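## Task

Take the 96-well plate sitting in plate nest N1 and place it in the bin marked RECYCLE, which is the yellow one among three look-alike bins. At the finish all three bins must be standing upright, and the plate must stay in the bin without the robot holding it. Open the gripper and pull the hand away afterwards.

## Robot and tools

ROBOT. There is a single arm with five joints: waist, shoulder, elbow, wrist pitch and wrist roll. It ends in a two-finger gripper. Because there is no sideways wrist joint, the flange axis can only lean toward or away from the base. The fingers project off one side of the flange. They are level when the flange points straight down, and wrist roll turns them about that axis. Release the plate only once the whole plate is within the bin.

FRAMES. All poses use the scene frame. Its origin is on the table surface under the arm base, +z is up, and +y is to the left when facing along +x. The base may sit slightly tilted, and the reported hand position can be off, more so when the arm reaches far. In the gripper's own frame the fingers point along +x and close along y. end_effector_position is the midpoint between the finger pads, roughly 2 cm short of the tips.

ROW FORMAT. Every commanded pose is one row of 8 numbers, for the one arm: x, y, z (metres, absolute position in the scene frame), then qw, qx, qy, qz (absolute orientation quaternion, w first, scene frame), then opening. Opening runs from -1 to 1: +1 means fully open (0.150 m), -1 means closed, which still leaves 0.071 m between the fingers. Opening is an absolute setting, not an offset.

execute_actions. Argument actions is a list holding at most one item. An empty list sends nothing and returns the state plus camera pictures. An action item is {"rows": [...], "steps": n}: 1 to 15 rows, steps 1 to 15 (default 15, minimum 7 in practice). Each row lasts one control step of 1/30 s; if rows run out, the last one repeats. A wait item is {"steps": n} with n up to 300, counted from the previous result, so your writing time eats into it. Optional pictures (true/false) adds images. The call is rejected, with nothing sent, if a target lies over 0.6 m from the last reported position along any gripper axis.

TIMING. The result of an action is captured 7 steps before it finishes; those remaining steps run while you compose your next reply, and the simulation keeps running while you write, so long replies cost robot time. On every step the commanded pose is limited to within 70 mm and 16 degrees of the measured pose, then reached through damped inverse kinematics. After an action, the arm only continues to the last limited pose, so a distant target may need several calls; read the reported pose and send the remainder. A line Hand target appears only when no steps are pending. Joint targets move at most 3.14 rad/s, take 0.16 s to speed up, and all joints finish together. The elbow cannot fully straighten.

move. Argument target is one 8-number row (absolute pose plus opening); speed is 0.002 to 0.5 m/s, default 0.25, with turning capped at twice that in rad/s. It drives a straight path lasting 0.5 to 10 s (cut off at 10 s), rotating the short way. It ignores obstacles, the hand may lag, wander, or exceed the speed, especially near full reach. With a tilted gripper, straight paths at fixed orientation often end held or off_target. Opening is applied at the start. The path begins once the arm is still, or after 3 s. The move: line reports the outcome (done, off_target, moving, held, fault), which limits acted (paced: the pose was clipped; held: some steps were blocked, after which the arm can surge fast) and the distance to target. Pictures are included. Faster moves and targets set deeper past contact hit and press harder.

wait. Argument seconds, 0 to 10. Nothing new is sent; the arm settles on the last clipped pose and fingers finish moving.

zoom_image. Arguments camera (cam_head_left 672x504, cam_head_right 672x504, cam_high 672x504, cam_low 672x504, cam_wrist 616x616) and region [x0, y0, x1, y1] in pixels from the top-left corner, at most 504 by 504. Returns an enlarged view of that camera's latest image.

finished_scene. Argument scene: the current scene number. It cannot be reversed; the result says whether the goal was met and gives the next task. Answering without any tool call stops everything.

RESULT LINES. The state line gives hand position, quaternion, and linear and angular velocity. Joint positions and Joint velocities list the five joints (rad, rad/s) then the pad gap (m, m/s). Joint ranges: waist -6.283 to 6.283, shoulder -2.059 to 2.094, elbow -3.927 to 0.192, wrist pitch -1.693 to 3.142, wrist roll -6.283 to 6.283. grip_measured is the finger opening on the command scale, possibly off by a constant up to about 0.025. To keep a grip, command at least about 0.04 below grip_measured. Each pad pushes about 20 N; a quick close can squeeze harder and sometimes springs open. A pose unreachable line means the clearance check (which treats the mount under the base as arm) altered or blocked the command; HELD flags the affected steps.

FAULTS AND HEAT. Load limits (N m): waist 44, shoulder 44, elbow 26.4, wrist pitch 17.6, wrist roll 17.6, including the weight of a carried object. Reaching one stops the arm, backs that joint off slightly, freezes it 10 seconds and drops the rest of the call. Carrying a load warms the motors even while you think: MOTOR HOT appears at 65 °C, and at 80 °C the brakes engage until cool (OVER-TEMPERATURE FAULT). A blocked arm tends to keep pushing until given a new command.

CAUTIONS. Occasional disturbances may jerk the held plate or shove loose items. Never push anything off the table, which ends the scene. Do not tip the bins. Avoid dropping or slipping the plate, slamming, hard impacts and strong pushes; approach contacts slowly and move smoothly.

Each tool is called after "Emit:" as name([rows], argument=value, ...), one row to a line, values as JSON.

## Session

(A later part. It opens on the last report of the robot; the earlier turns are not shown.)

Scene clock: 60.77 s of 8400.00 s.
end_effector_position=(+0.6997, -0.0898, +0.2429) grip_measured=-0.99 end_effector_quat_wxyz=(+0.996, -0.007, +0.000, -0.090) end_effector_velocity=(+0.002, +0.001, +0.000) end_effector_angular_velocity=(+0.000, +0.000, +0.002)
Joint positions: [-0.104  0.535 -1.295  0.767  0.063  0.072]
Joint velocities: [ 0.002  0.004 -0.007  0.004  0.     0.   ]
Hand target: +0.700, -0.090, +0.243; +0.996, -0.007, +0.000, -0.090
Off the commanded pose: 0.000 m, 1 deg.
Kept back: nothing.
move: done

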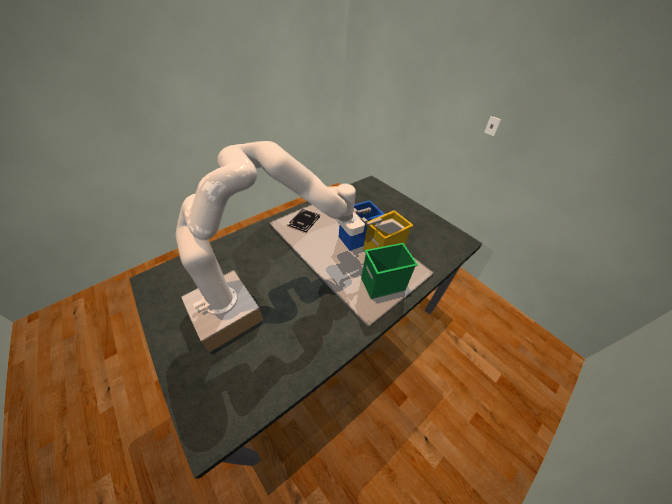

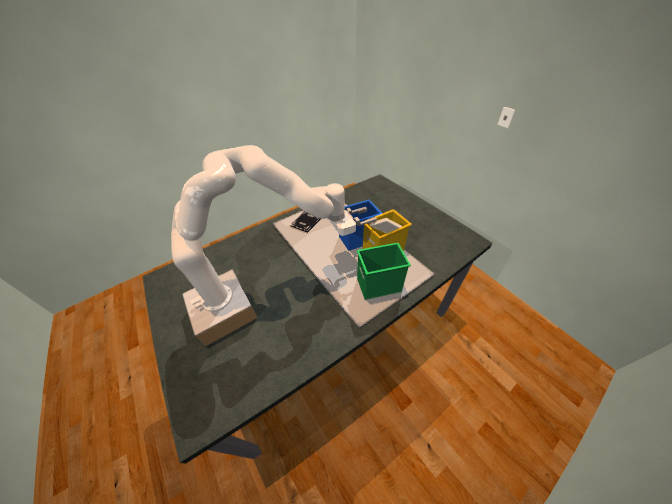

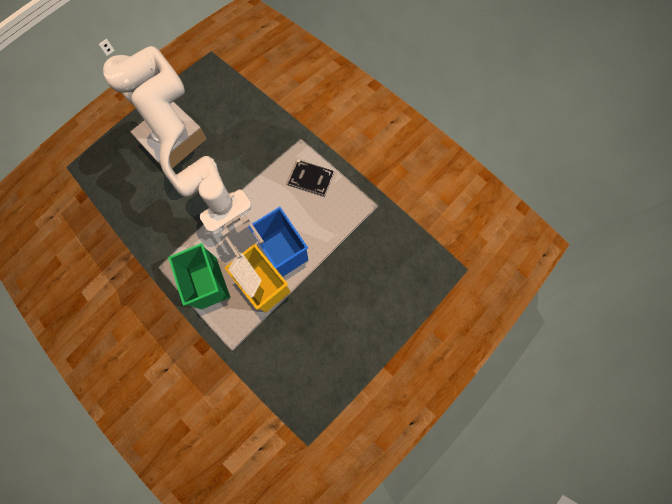

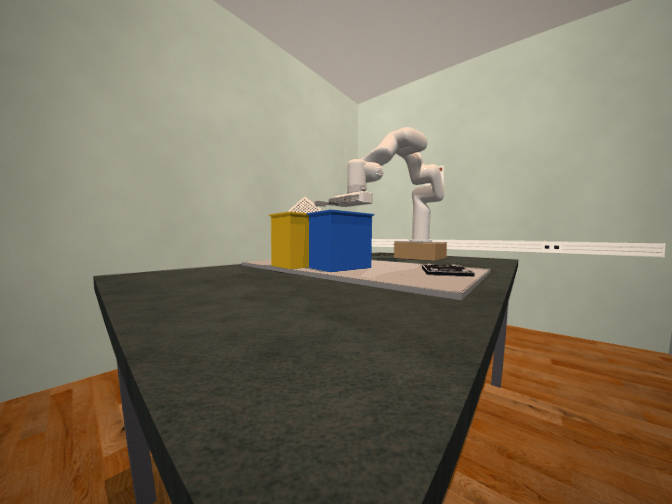

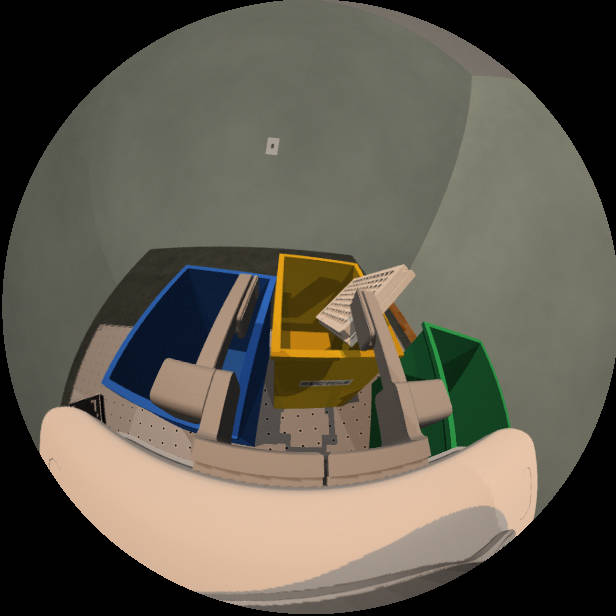

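Emit:
move(target=[0.70,-0.09,0.30,0.996,0,0,-0.09,-1], speed=0.08)

Emit:
move(target=[0.75,-0.135,0.29,0.996,0,0,-0.08,1], speed=0.08)

Scene clock: 62.70 s of 8400.00 s.
end_effector_position=(+0.6998, -0.0900, +0.2994) grip_measured=-0.99 end_effector_quat_wxyz=(+0.996, -0.007, +0.001, -0.090) end_effector_velocity=(-0.000, +0.000, +0.001) end_effector_angular_velocity=(+0.000, +0.002, +0.000)
Joint positions: [-0.106  0.438 -1.327  0.897  0.061  0.072]
Joint velocities: [ 0.    -0.002 -0.002  0.006 -0.    -0.   ]
Hand target: +0.700, -0.090, +0.300; +0.996, -0.007, +0.000, -0.090
Off the commanded pose: 0.001 m, 1 deg.
Kept back: nothing.
move: done

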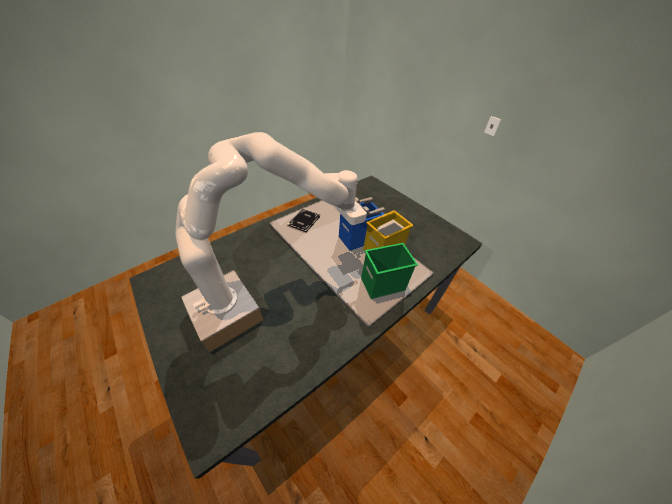

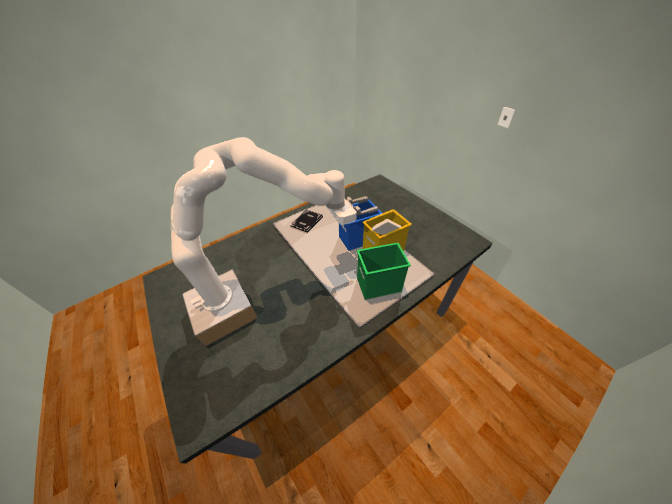

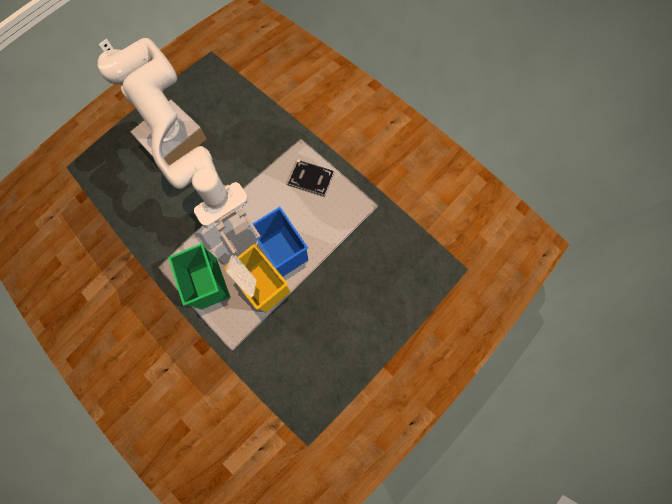

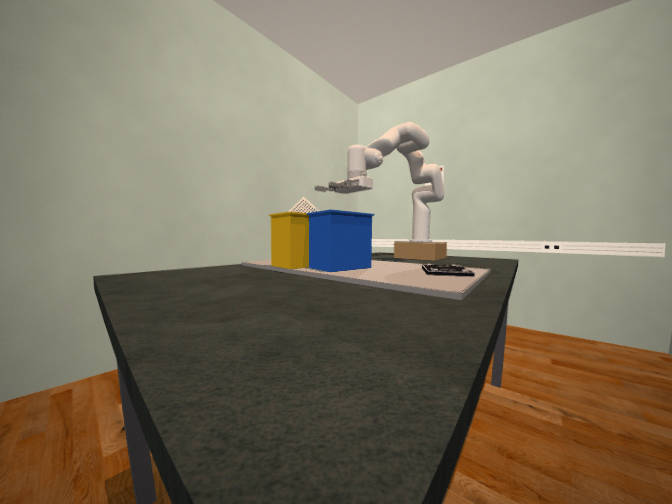

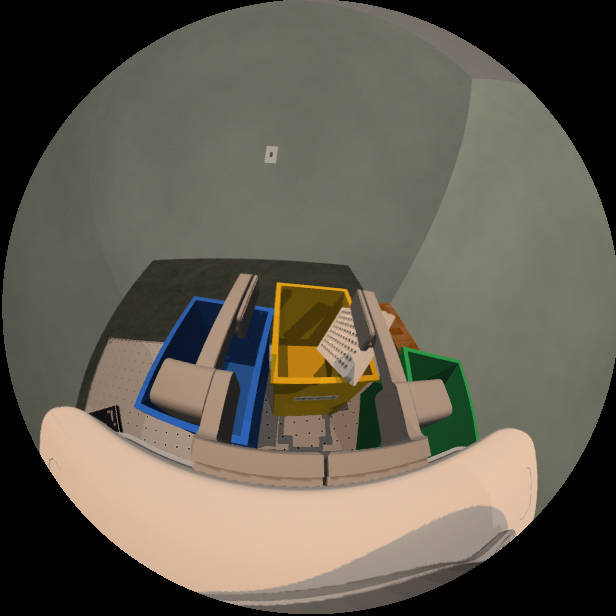

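Scene clock: 64.00 s of 8400.00 s.
end_effector_position=(+0.7499, -0.1348, +0.2901) grip_measured=+1.00 end_effector_quat_wxyz=(+0.997, -0.007, +0.001, -0.080) end_effector_velocity=(+0.001, -0.001, -0.001) end_effector_angular_velocity=(+0.000, +0.002, +0.000)
Joint positions: [-0.173  0.639 -1.617  0.985 -0.026  0.15 ]
Joint velocities: [-0.001  0.006 -0.009  0.006 -0.001  0.   ]
Hand target: +0.750, -0.135, +0.290; +0.997, -0.007, +0.001, -0.080
Off the commanded pose: 0.000 m, 1 deg.
Kept back: nothing.
move: done

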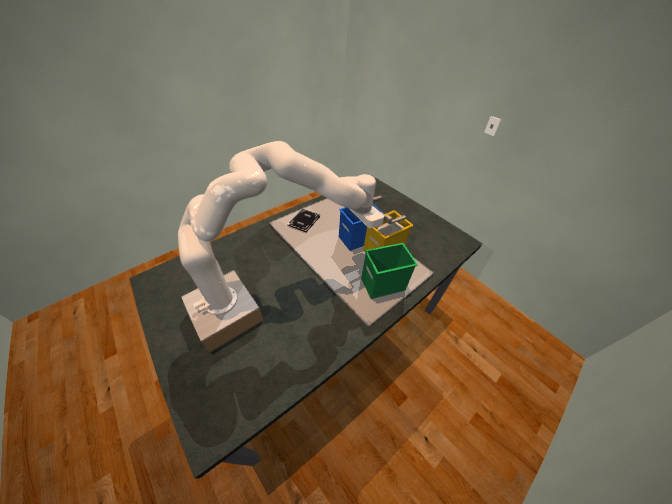

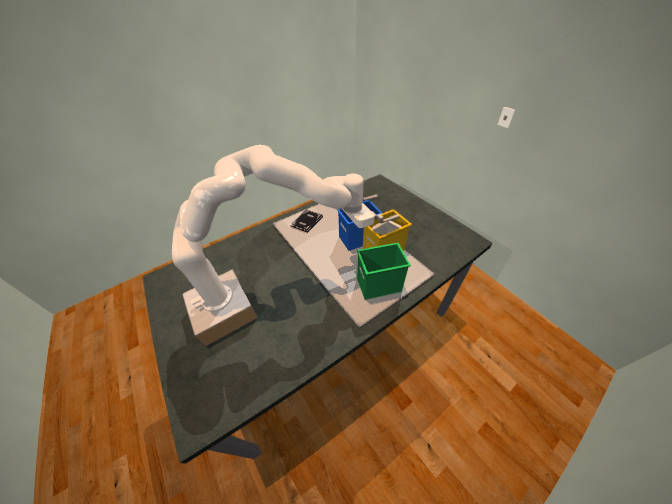

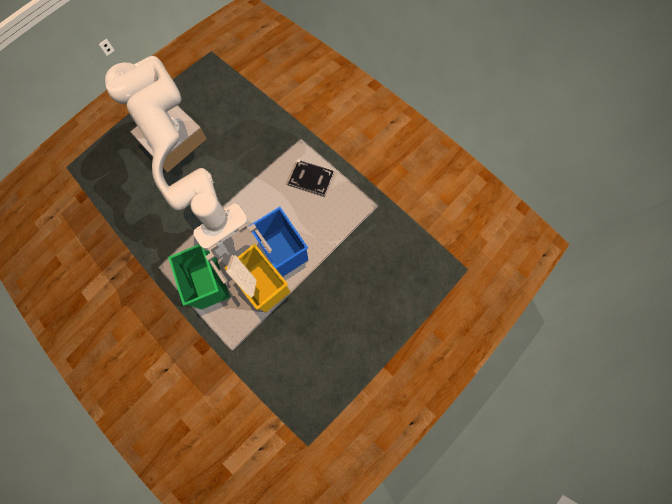

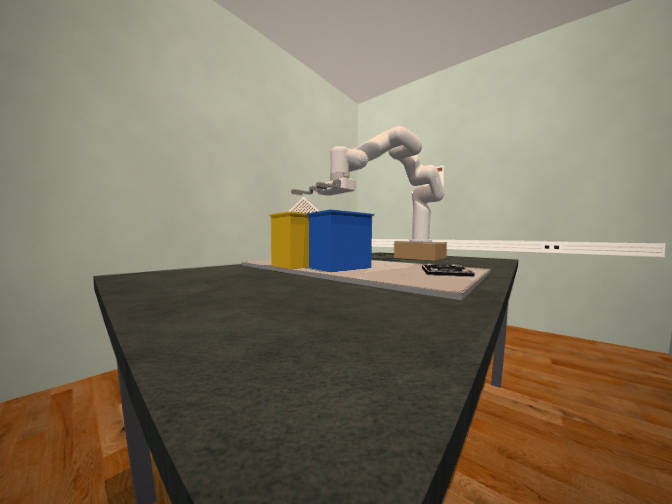

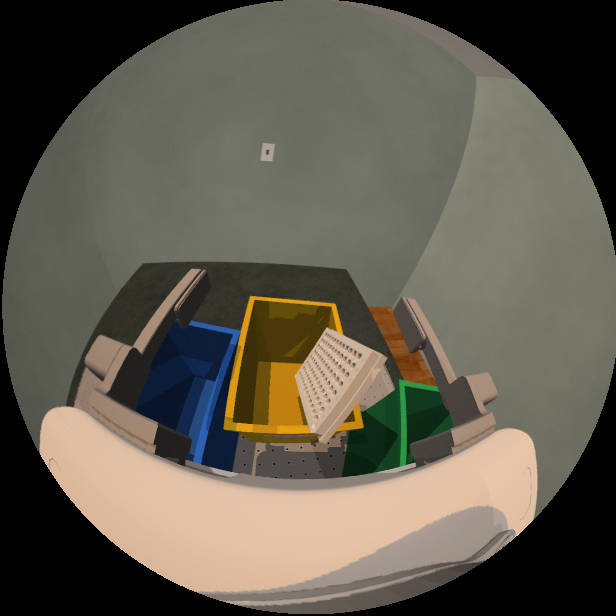

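Emit:
move(target=[0.735,-0.155,0.285,0.996,0,0,-0.09,0.1], speed=0.06)

Emit:
move(target=[0.735,-0.155,0.245,0.99,0,0.09,-0.09,0.1], speed=0.03)

Scene clock: 81.63 s of 8400.00 s.
end_effector_position=(+0.7352, -0.1549, +0.2851) grip_measured=+0.10 end_effector_quat_wxyz=(+0.996, -0.007, +0.001, -0.090) end_effector_velocity=(-0.001, -0.002, -0.000) end_effector_angular_velocity=(-0.000, -0.001, -0.001)
Joint positions: [-0.206  0.61  -1.553  0.951 -0.039  0.114]
Joint velocities: [-0.003 -0.002  0.004 -0.003 -0.001 -0.   ]
Hand target: +0.735, -0.155, +0.285; +0.996, -0.007, +0.001, -0.090
Off the commanded pose: 0.000 m, 1 deg.
Kept back: nothing.
After step 90, 13.80 s passed at rest.
move: done

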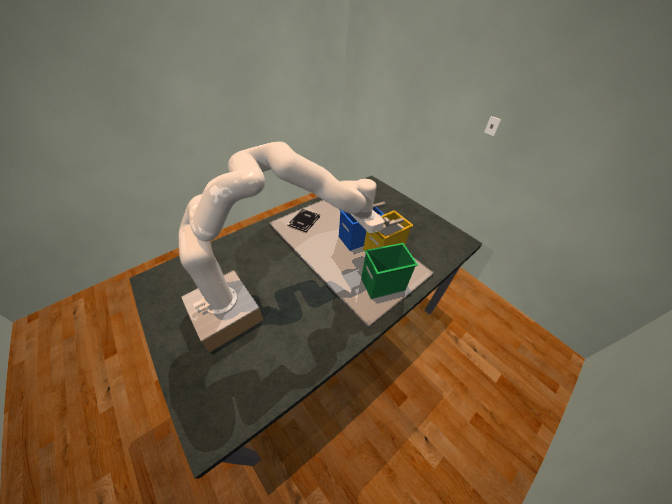

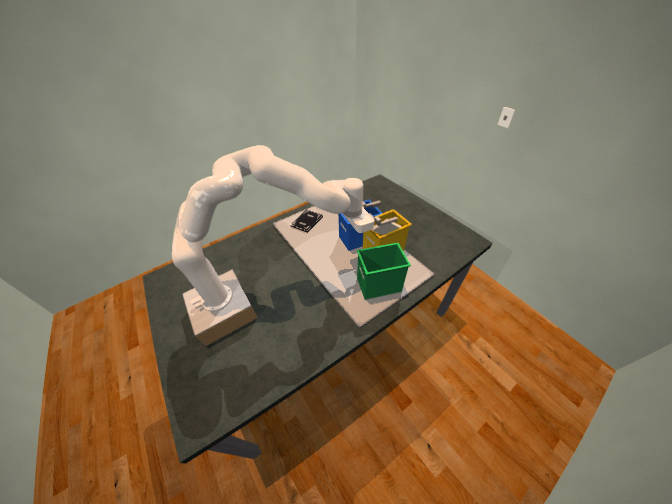

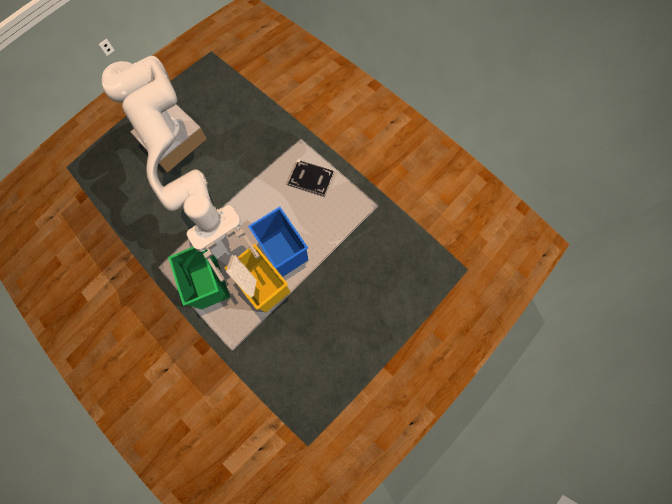

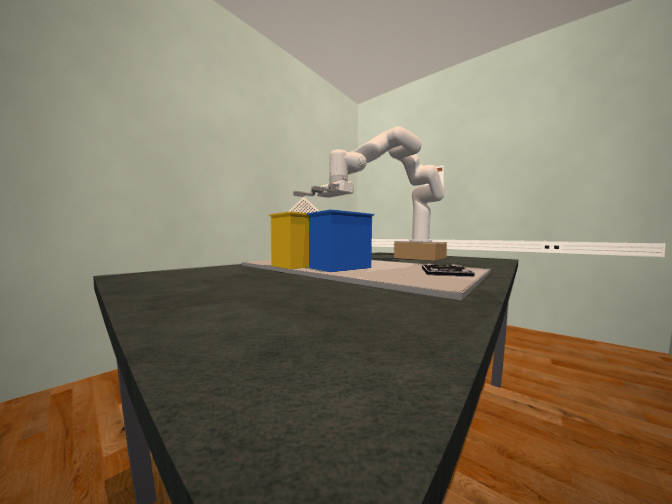

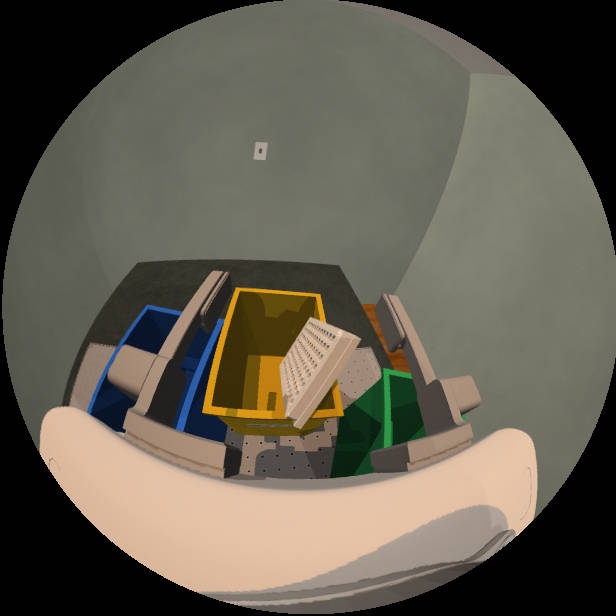

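Scene clock: 84.90 s of 8400.00 s.
end_effector_position=(+0.7349, -0.1549, +0.2450) grip_measured=+0.10 end_effector_quat_wxyz=(+0.992, +0.005, +0.089, -0.091) end_effector_velocity=(+0.001, +0.001, -0.000) end_effector_angular_velocity=(+0.001, +0.005, +0.000)
Joint positions: [-0.205  0.72  -1.729  1.195 -0.036  0.114]
Joint velocities: [ 0.001  0.004 -0.01   0.011  0.001  0.   ]
Hand target: +0.735, -0.155, +0.245; +0.992, +0.005, +0.090, -0.091
Off the commanded pose: 0.000 m, 1 deg.
Kept back: nothing.
move: done

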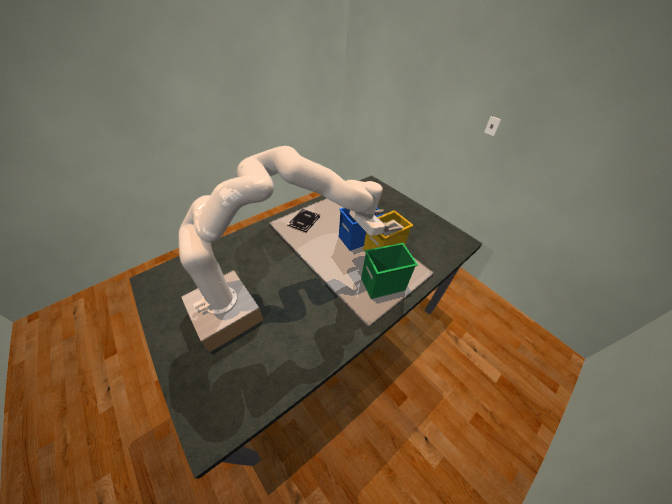

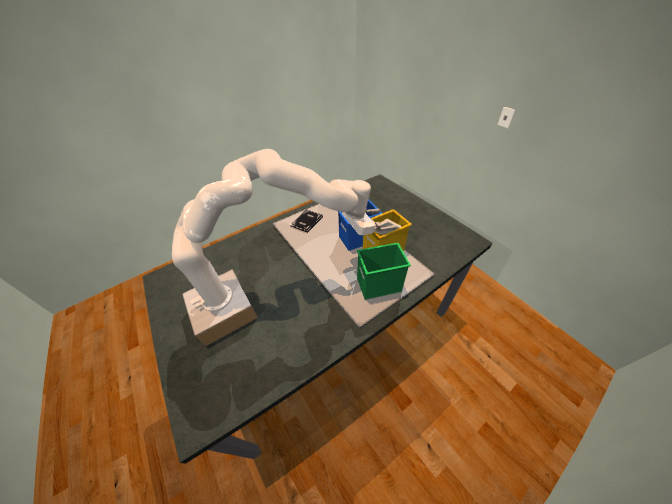

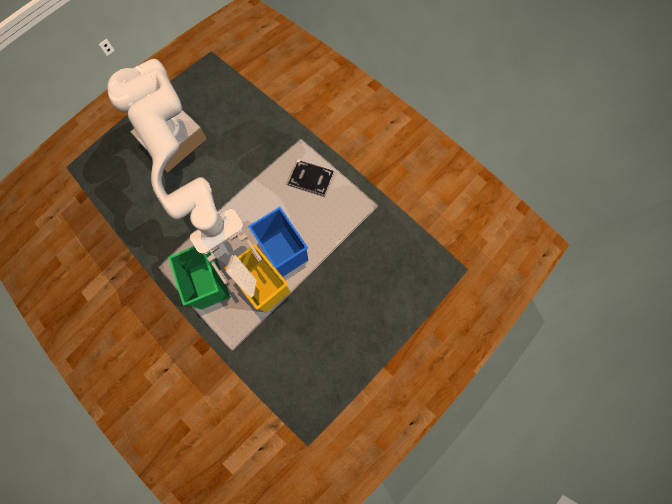

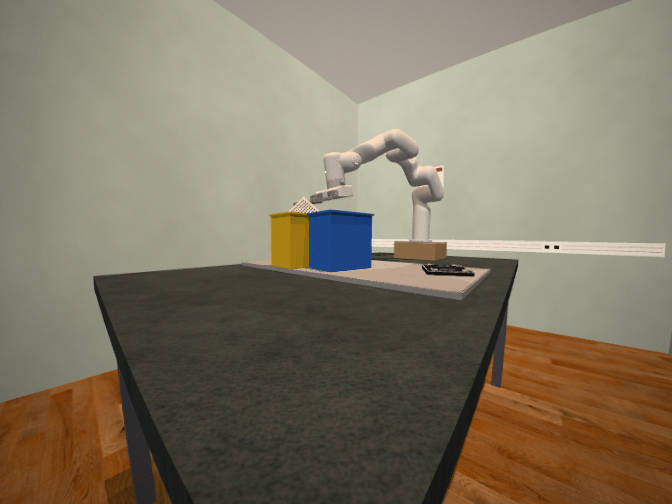

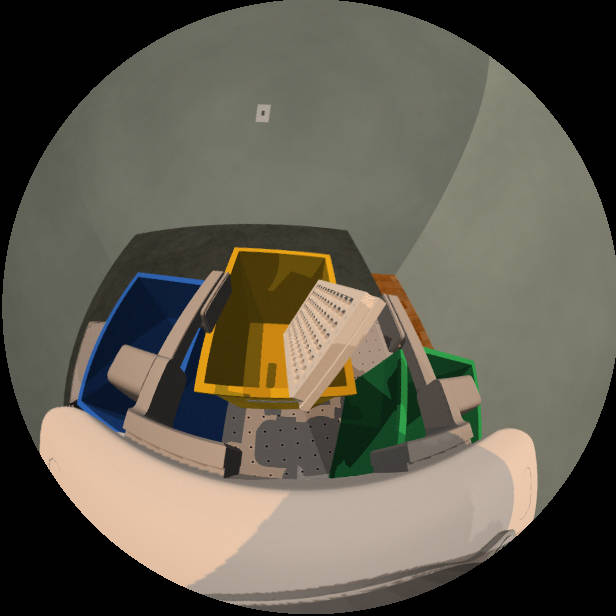

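Emit:
move(target=[0.735,-0.155,0.245,0.992,0.005,0.089,-0.091,-0.8], speed=0.05)

Scene clock: 86.33 s of 8400.00 s.
end_effector_position=(+0.7350, -0.1550, +0.2450) grip_measured=-0.80 end_effector_quat_wxyz=(+0.992, +0.005, +0.089, -0.091) end_effector_velocity=(+0.000, +0.001, -0.000) end_effector_angular_velocity=(-0.000, +0.000, +0.001)
Joint positions: [-0.205  0.721 -1.728  1.194 -0.036  0.079]
Joint velocities: [ 0.001  0.     0.001 -0.     0.    -0.   ]
Hand target: +0.735, -0.155, +0.245; +0.992, +0.005, +0.089, -0.091
Off the commanded pose: 0.000 m, 0 deg.
Kept back: nothing.
move: done

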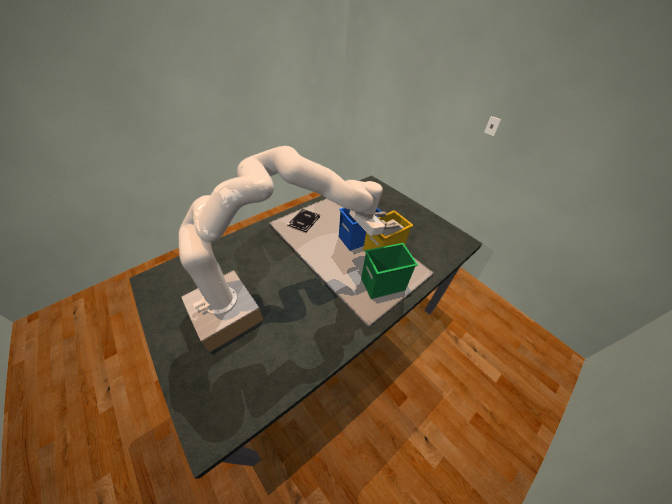

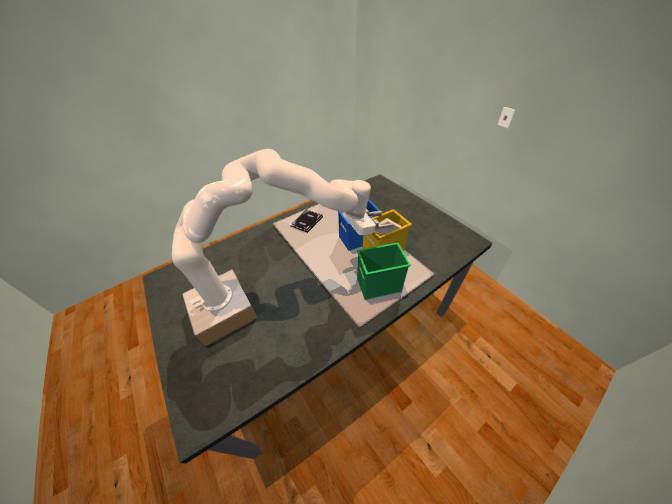

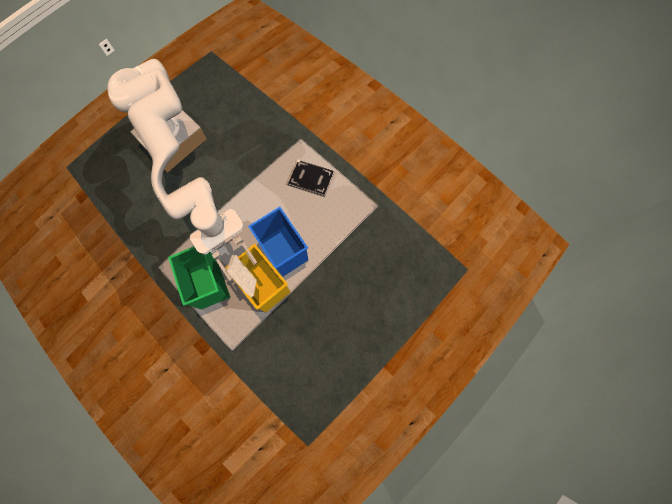

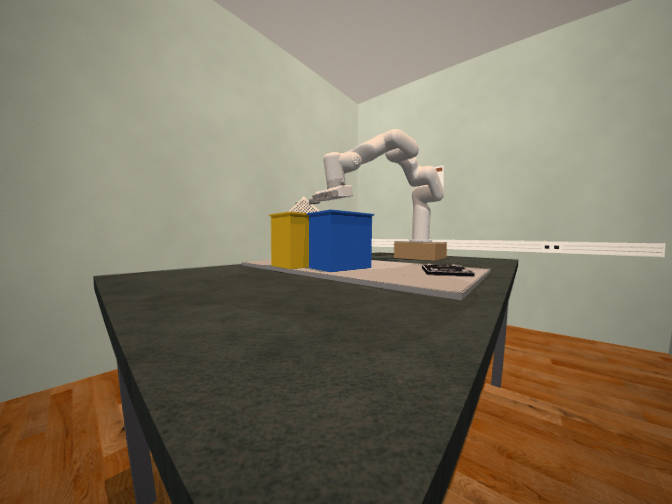

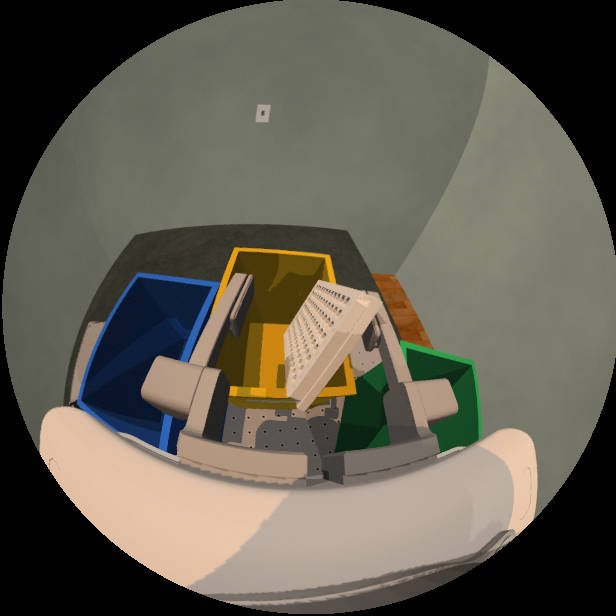

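Emit:
move(target=[0.74,-0.15,0.33,0.992,0.005,0.089,-0.091,-0.9], speed=0.06)

Scene clock: 88.33 s of 8400.00 s.
end_effector_position=(+0.7398, -0.1500, +0.3295) grip_measured=-0.90 end_effector_quat_wxyz=(+0.992, +0.004, +0.089, -0.091) end_effector_velocity=(-0.000, +0.002, -0.002) end_effector_angular_velocity=(+0.002, +0.008, +0.002)
Joint positions: [-0.197  0.653 -1.866  1.399 -0.028  0.075]
Joint velocities: [ 0.002  0.003 -0.005  0.009 -0.    -0.   ]
Hand target: +0.740, -0.150, +0.330; +0.992, +0.004, +0.089, -0.091
Off the commanded pose: 0.001 m, 0 deg.
Kept back: nothing.
move: done

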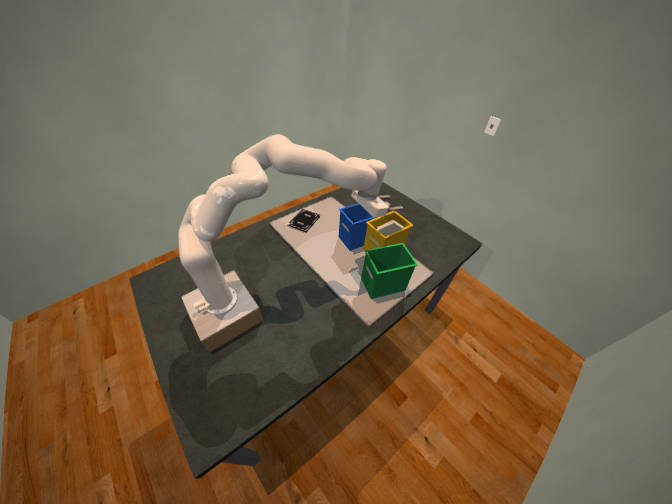

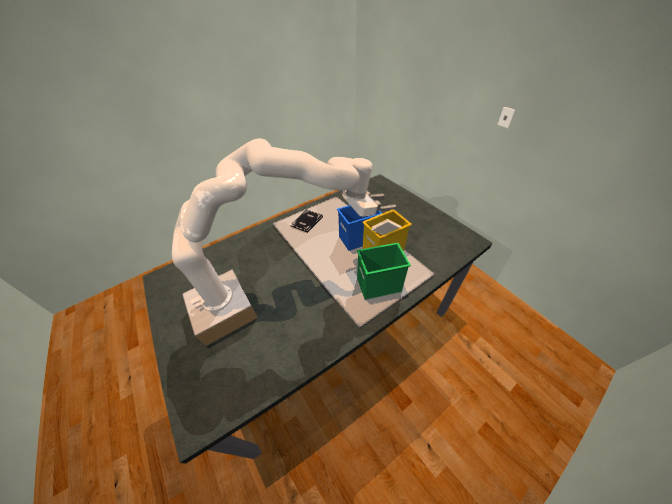

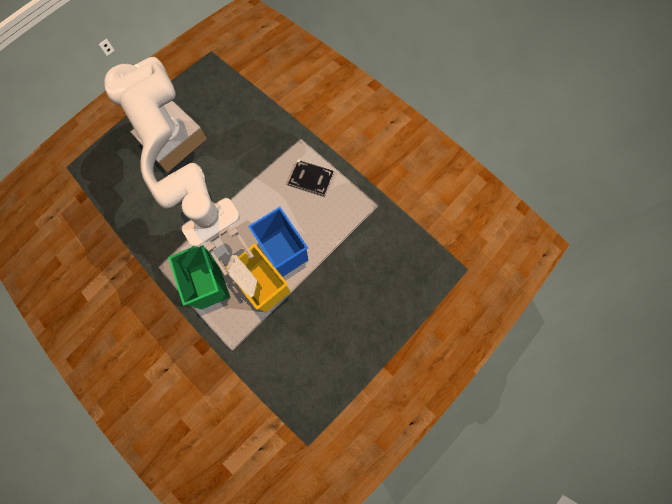

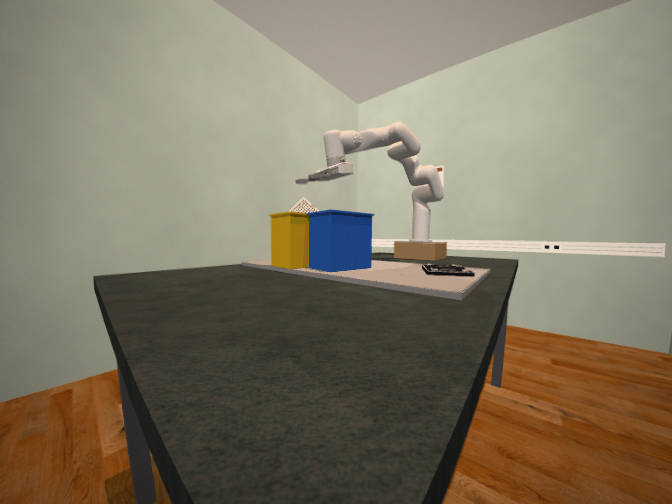

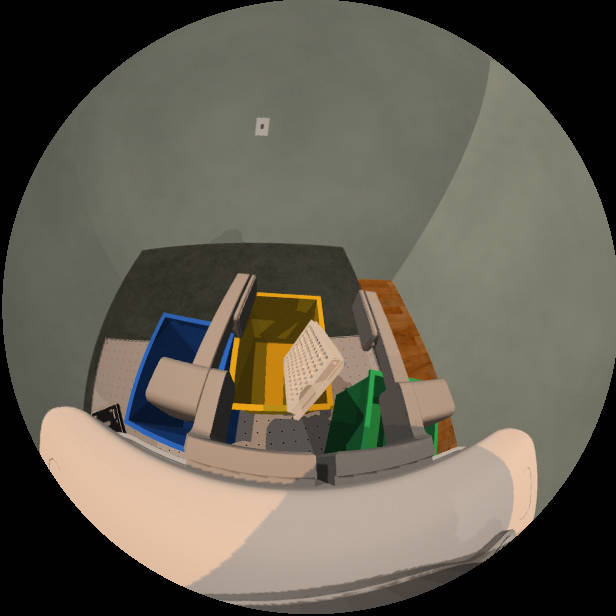

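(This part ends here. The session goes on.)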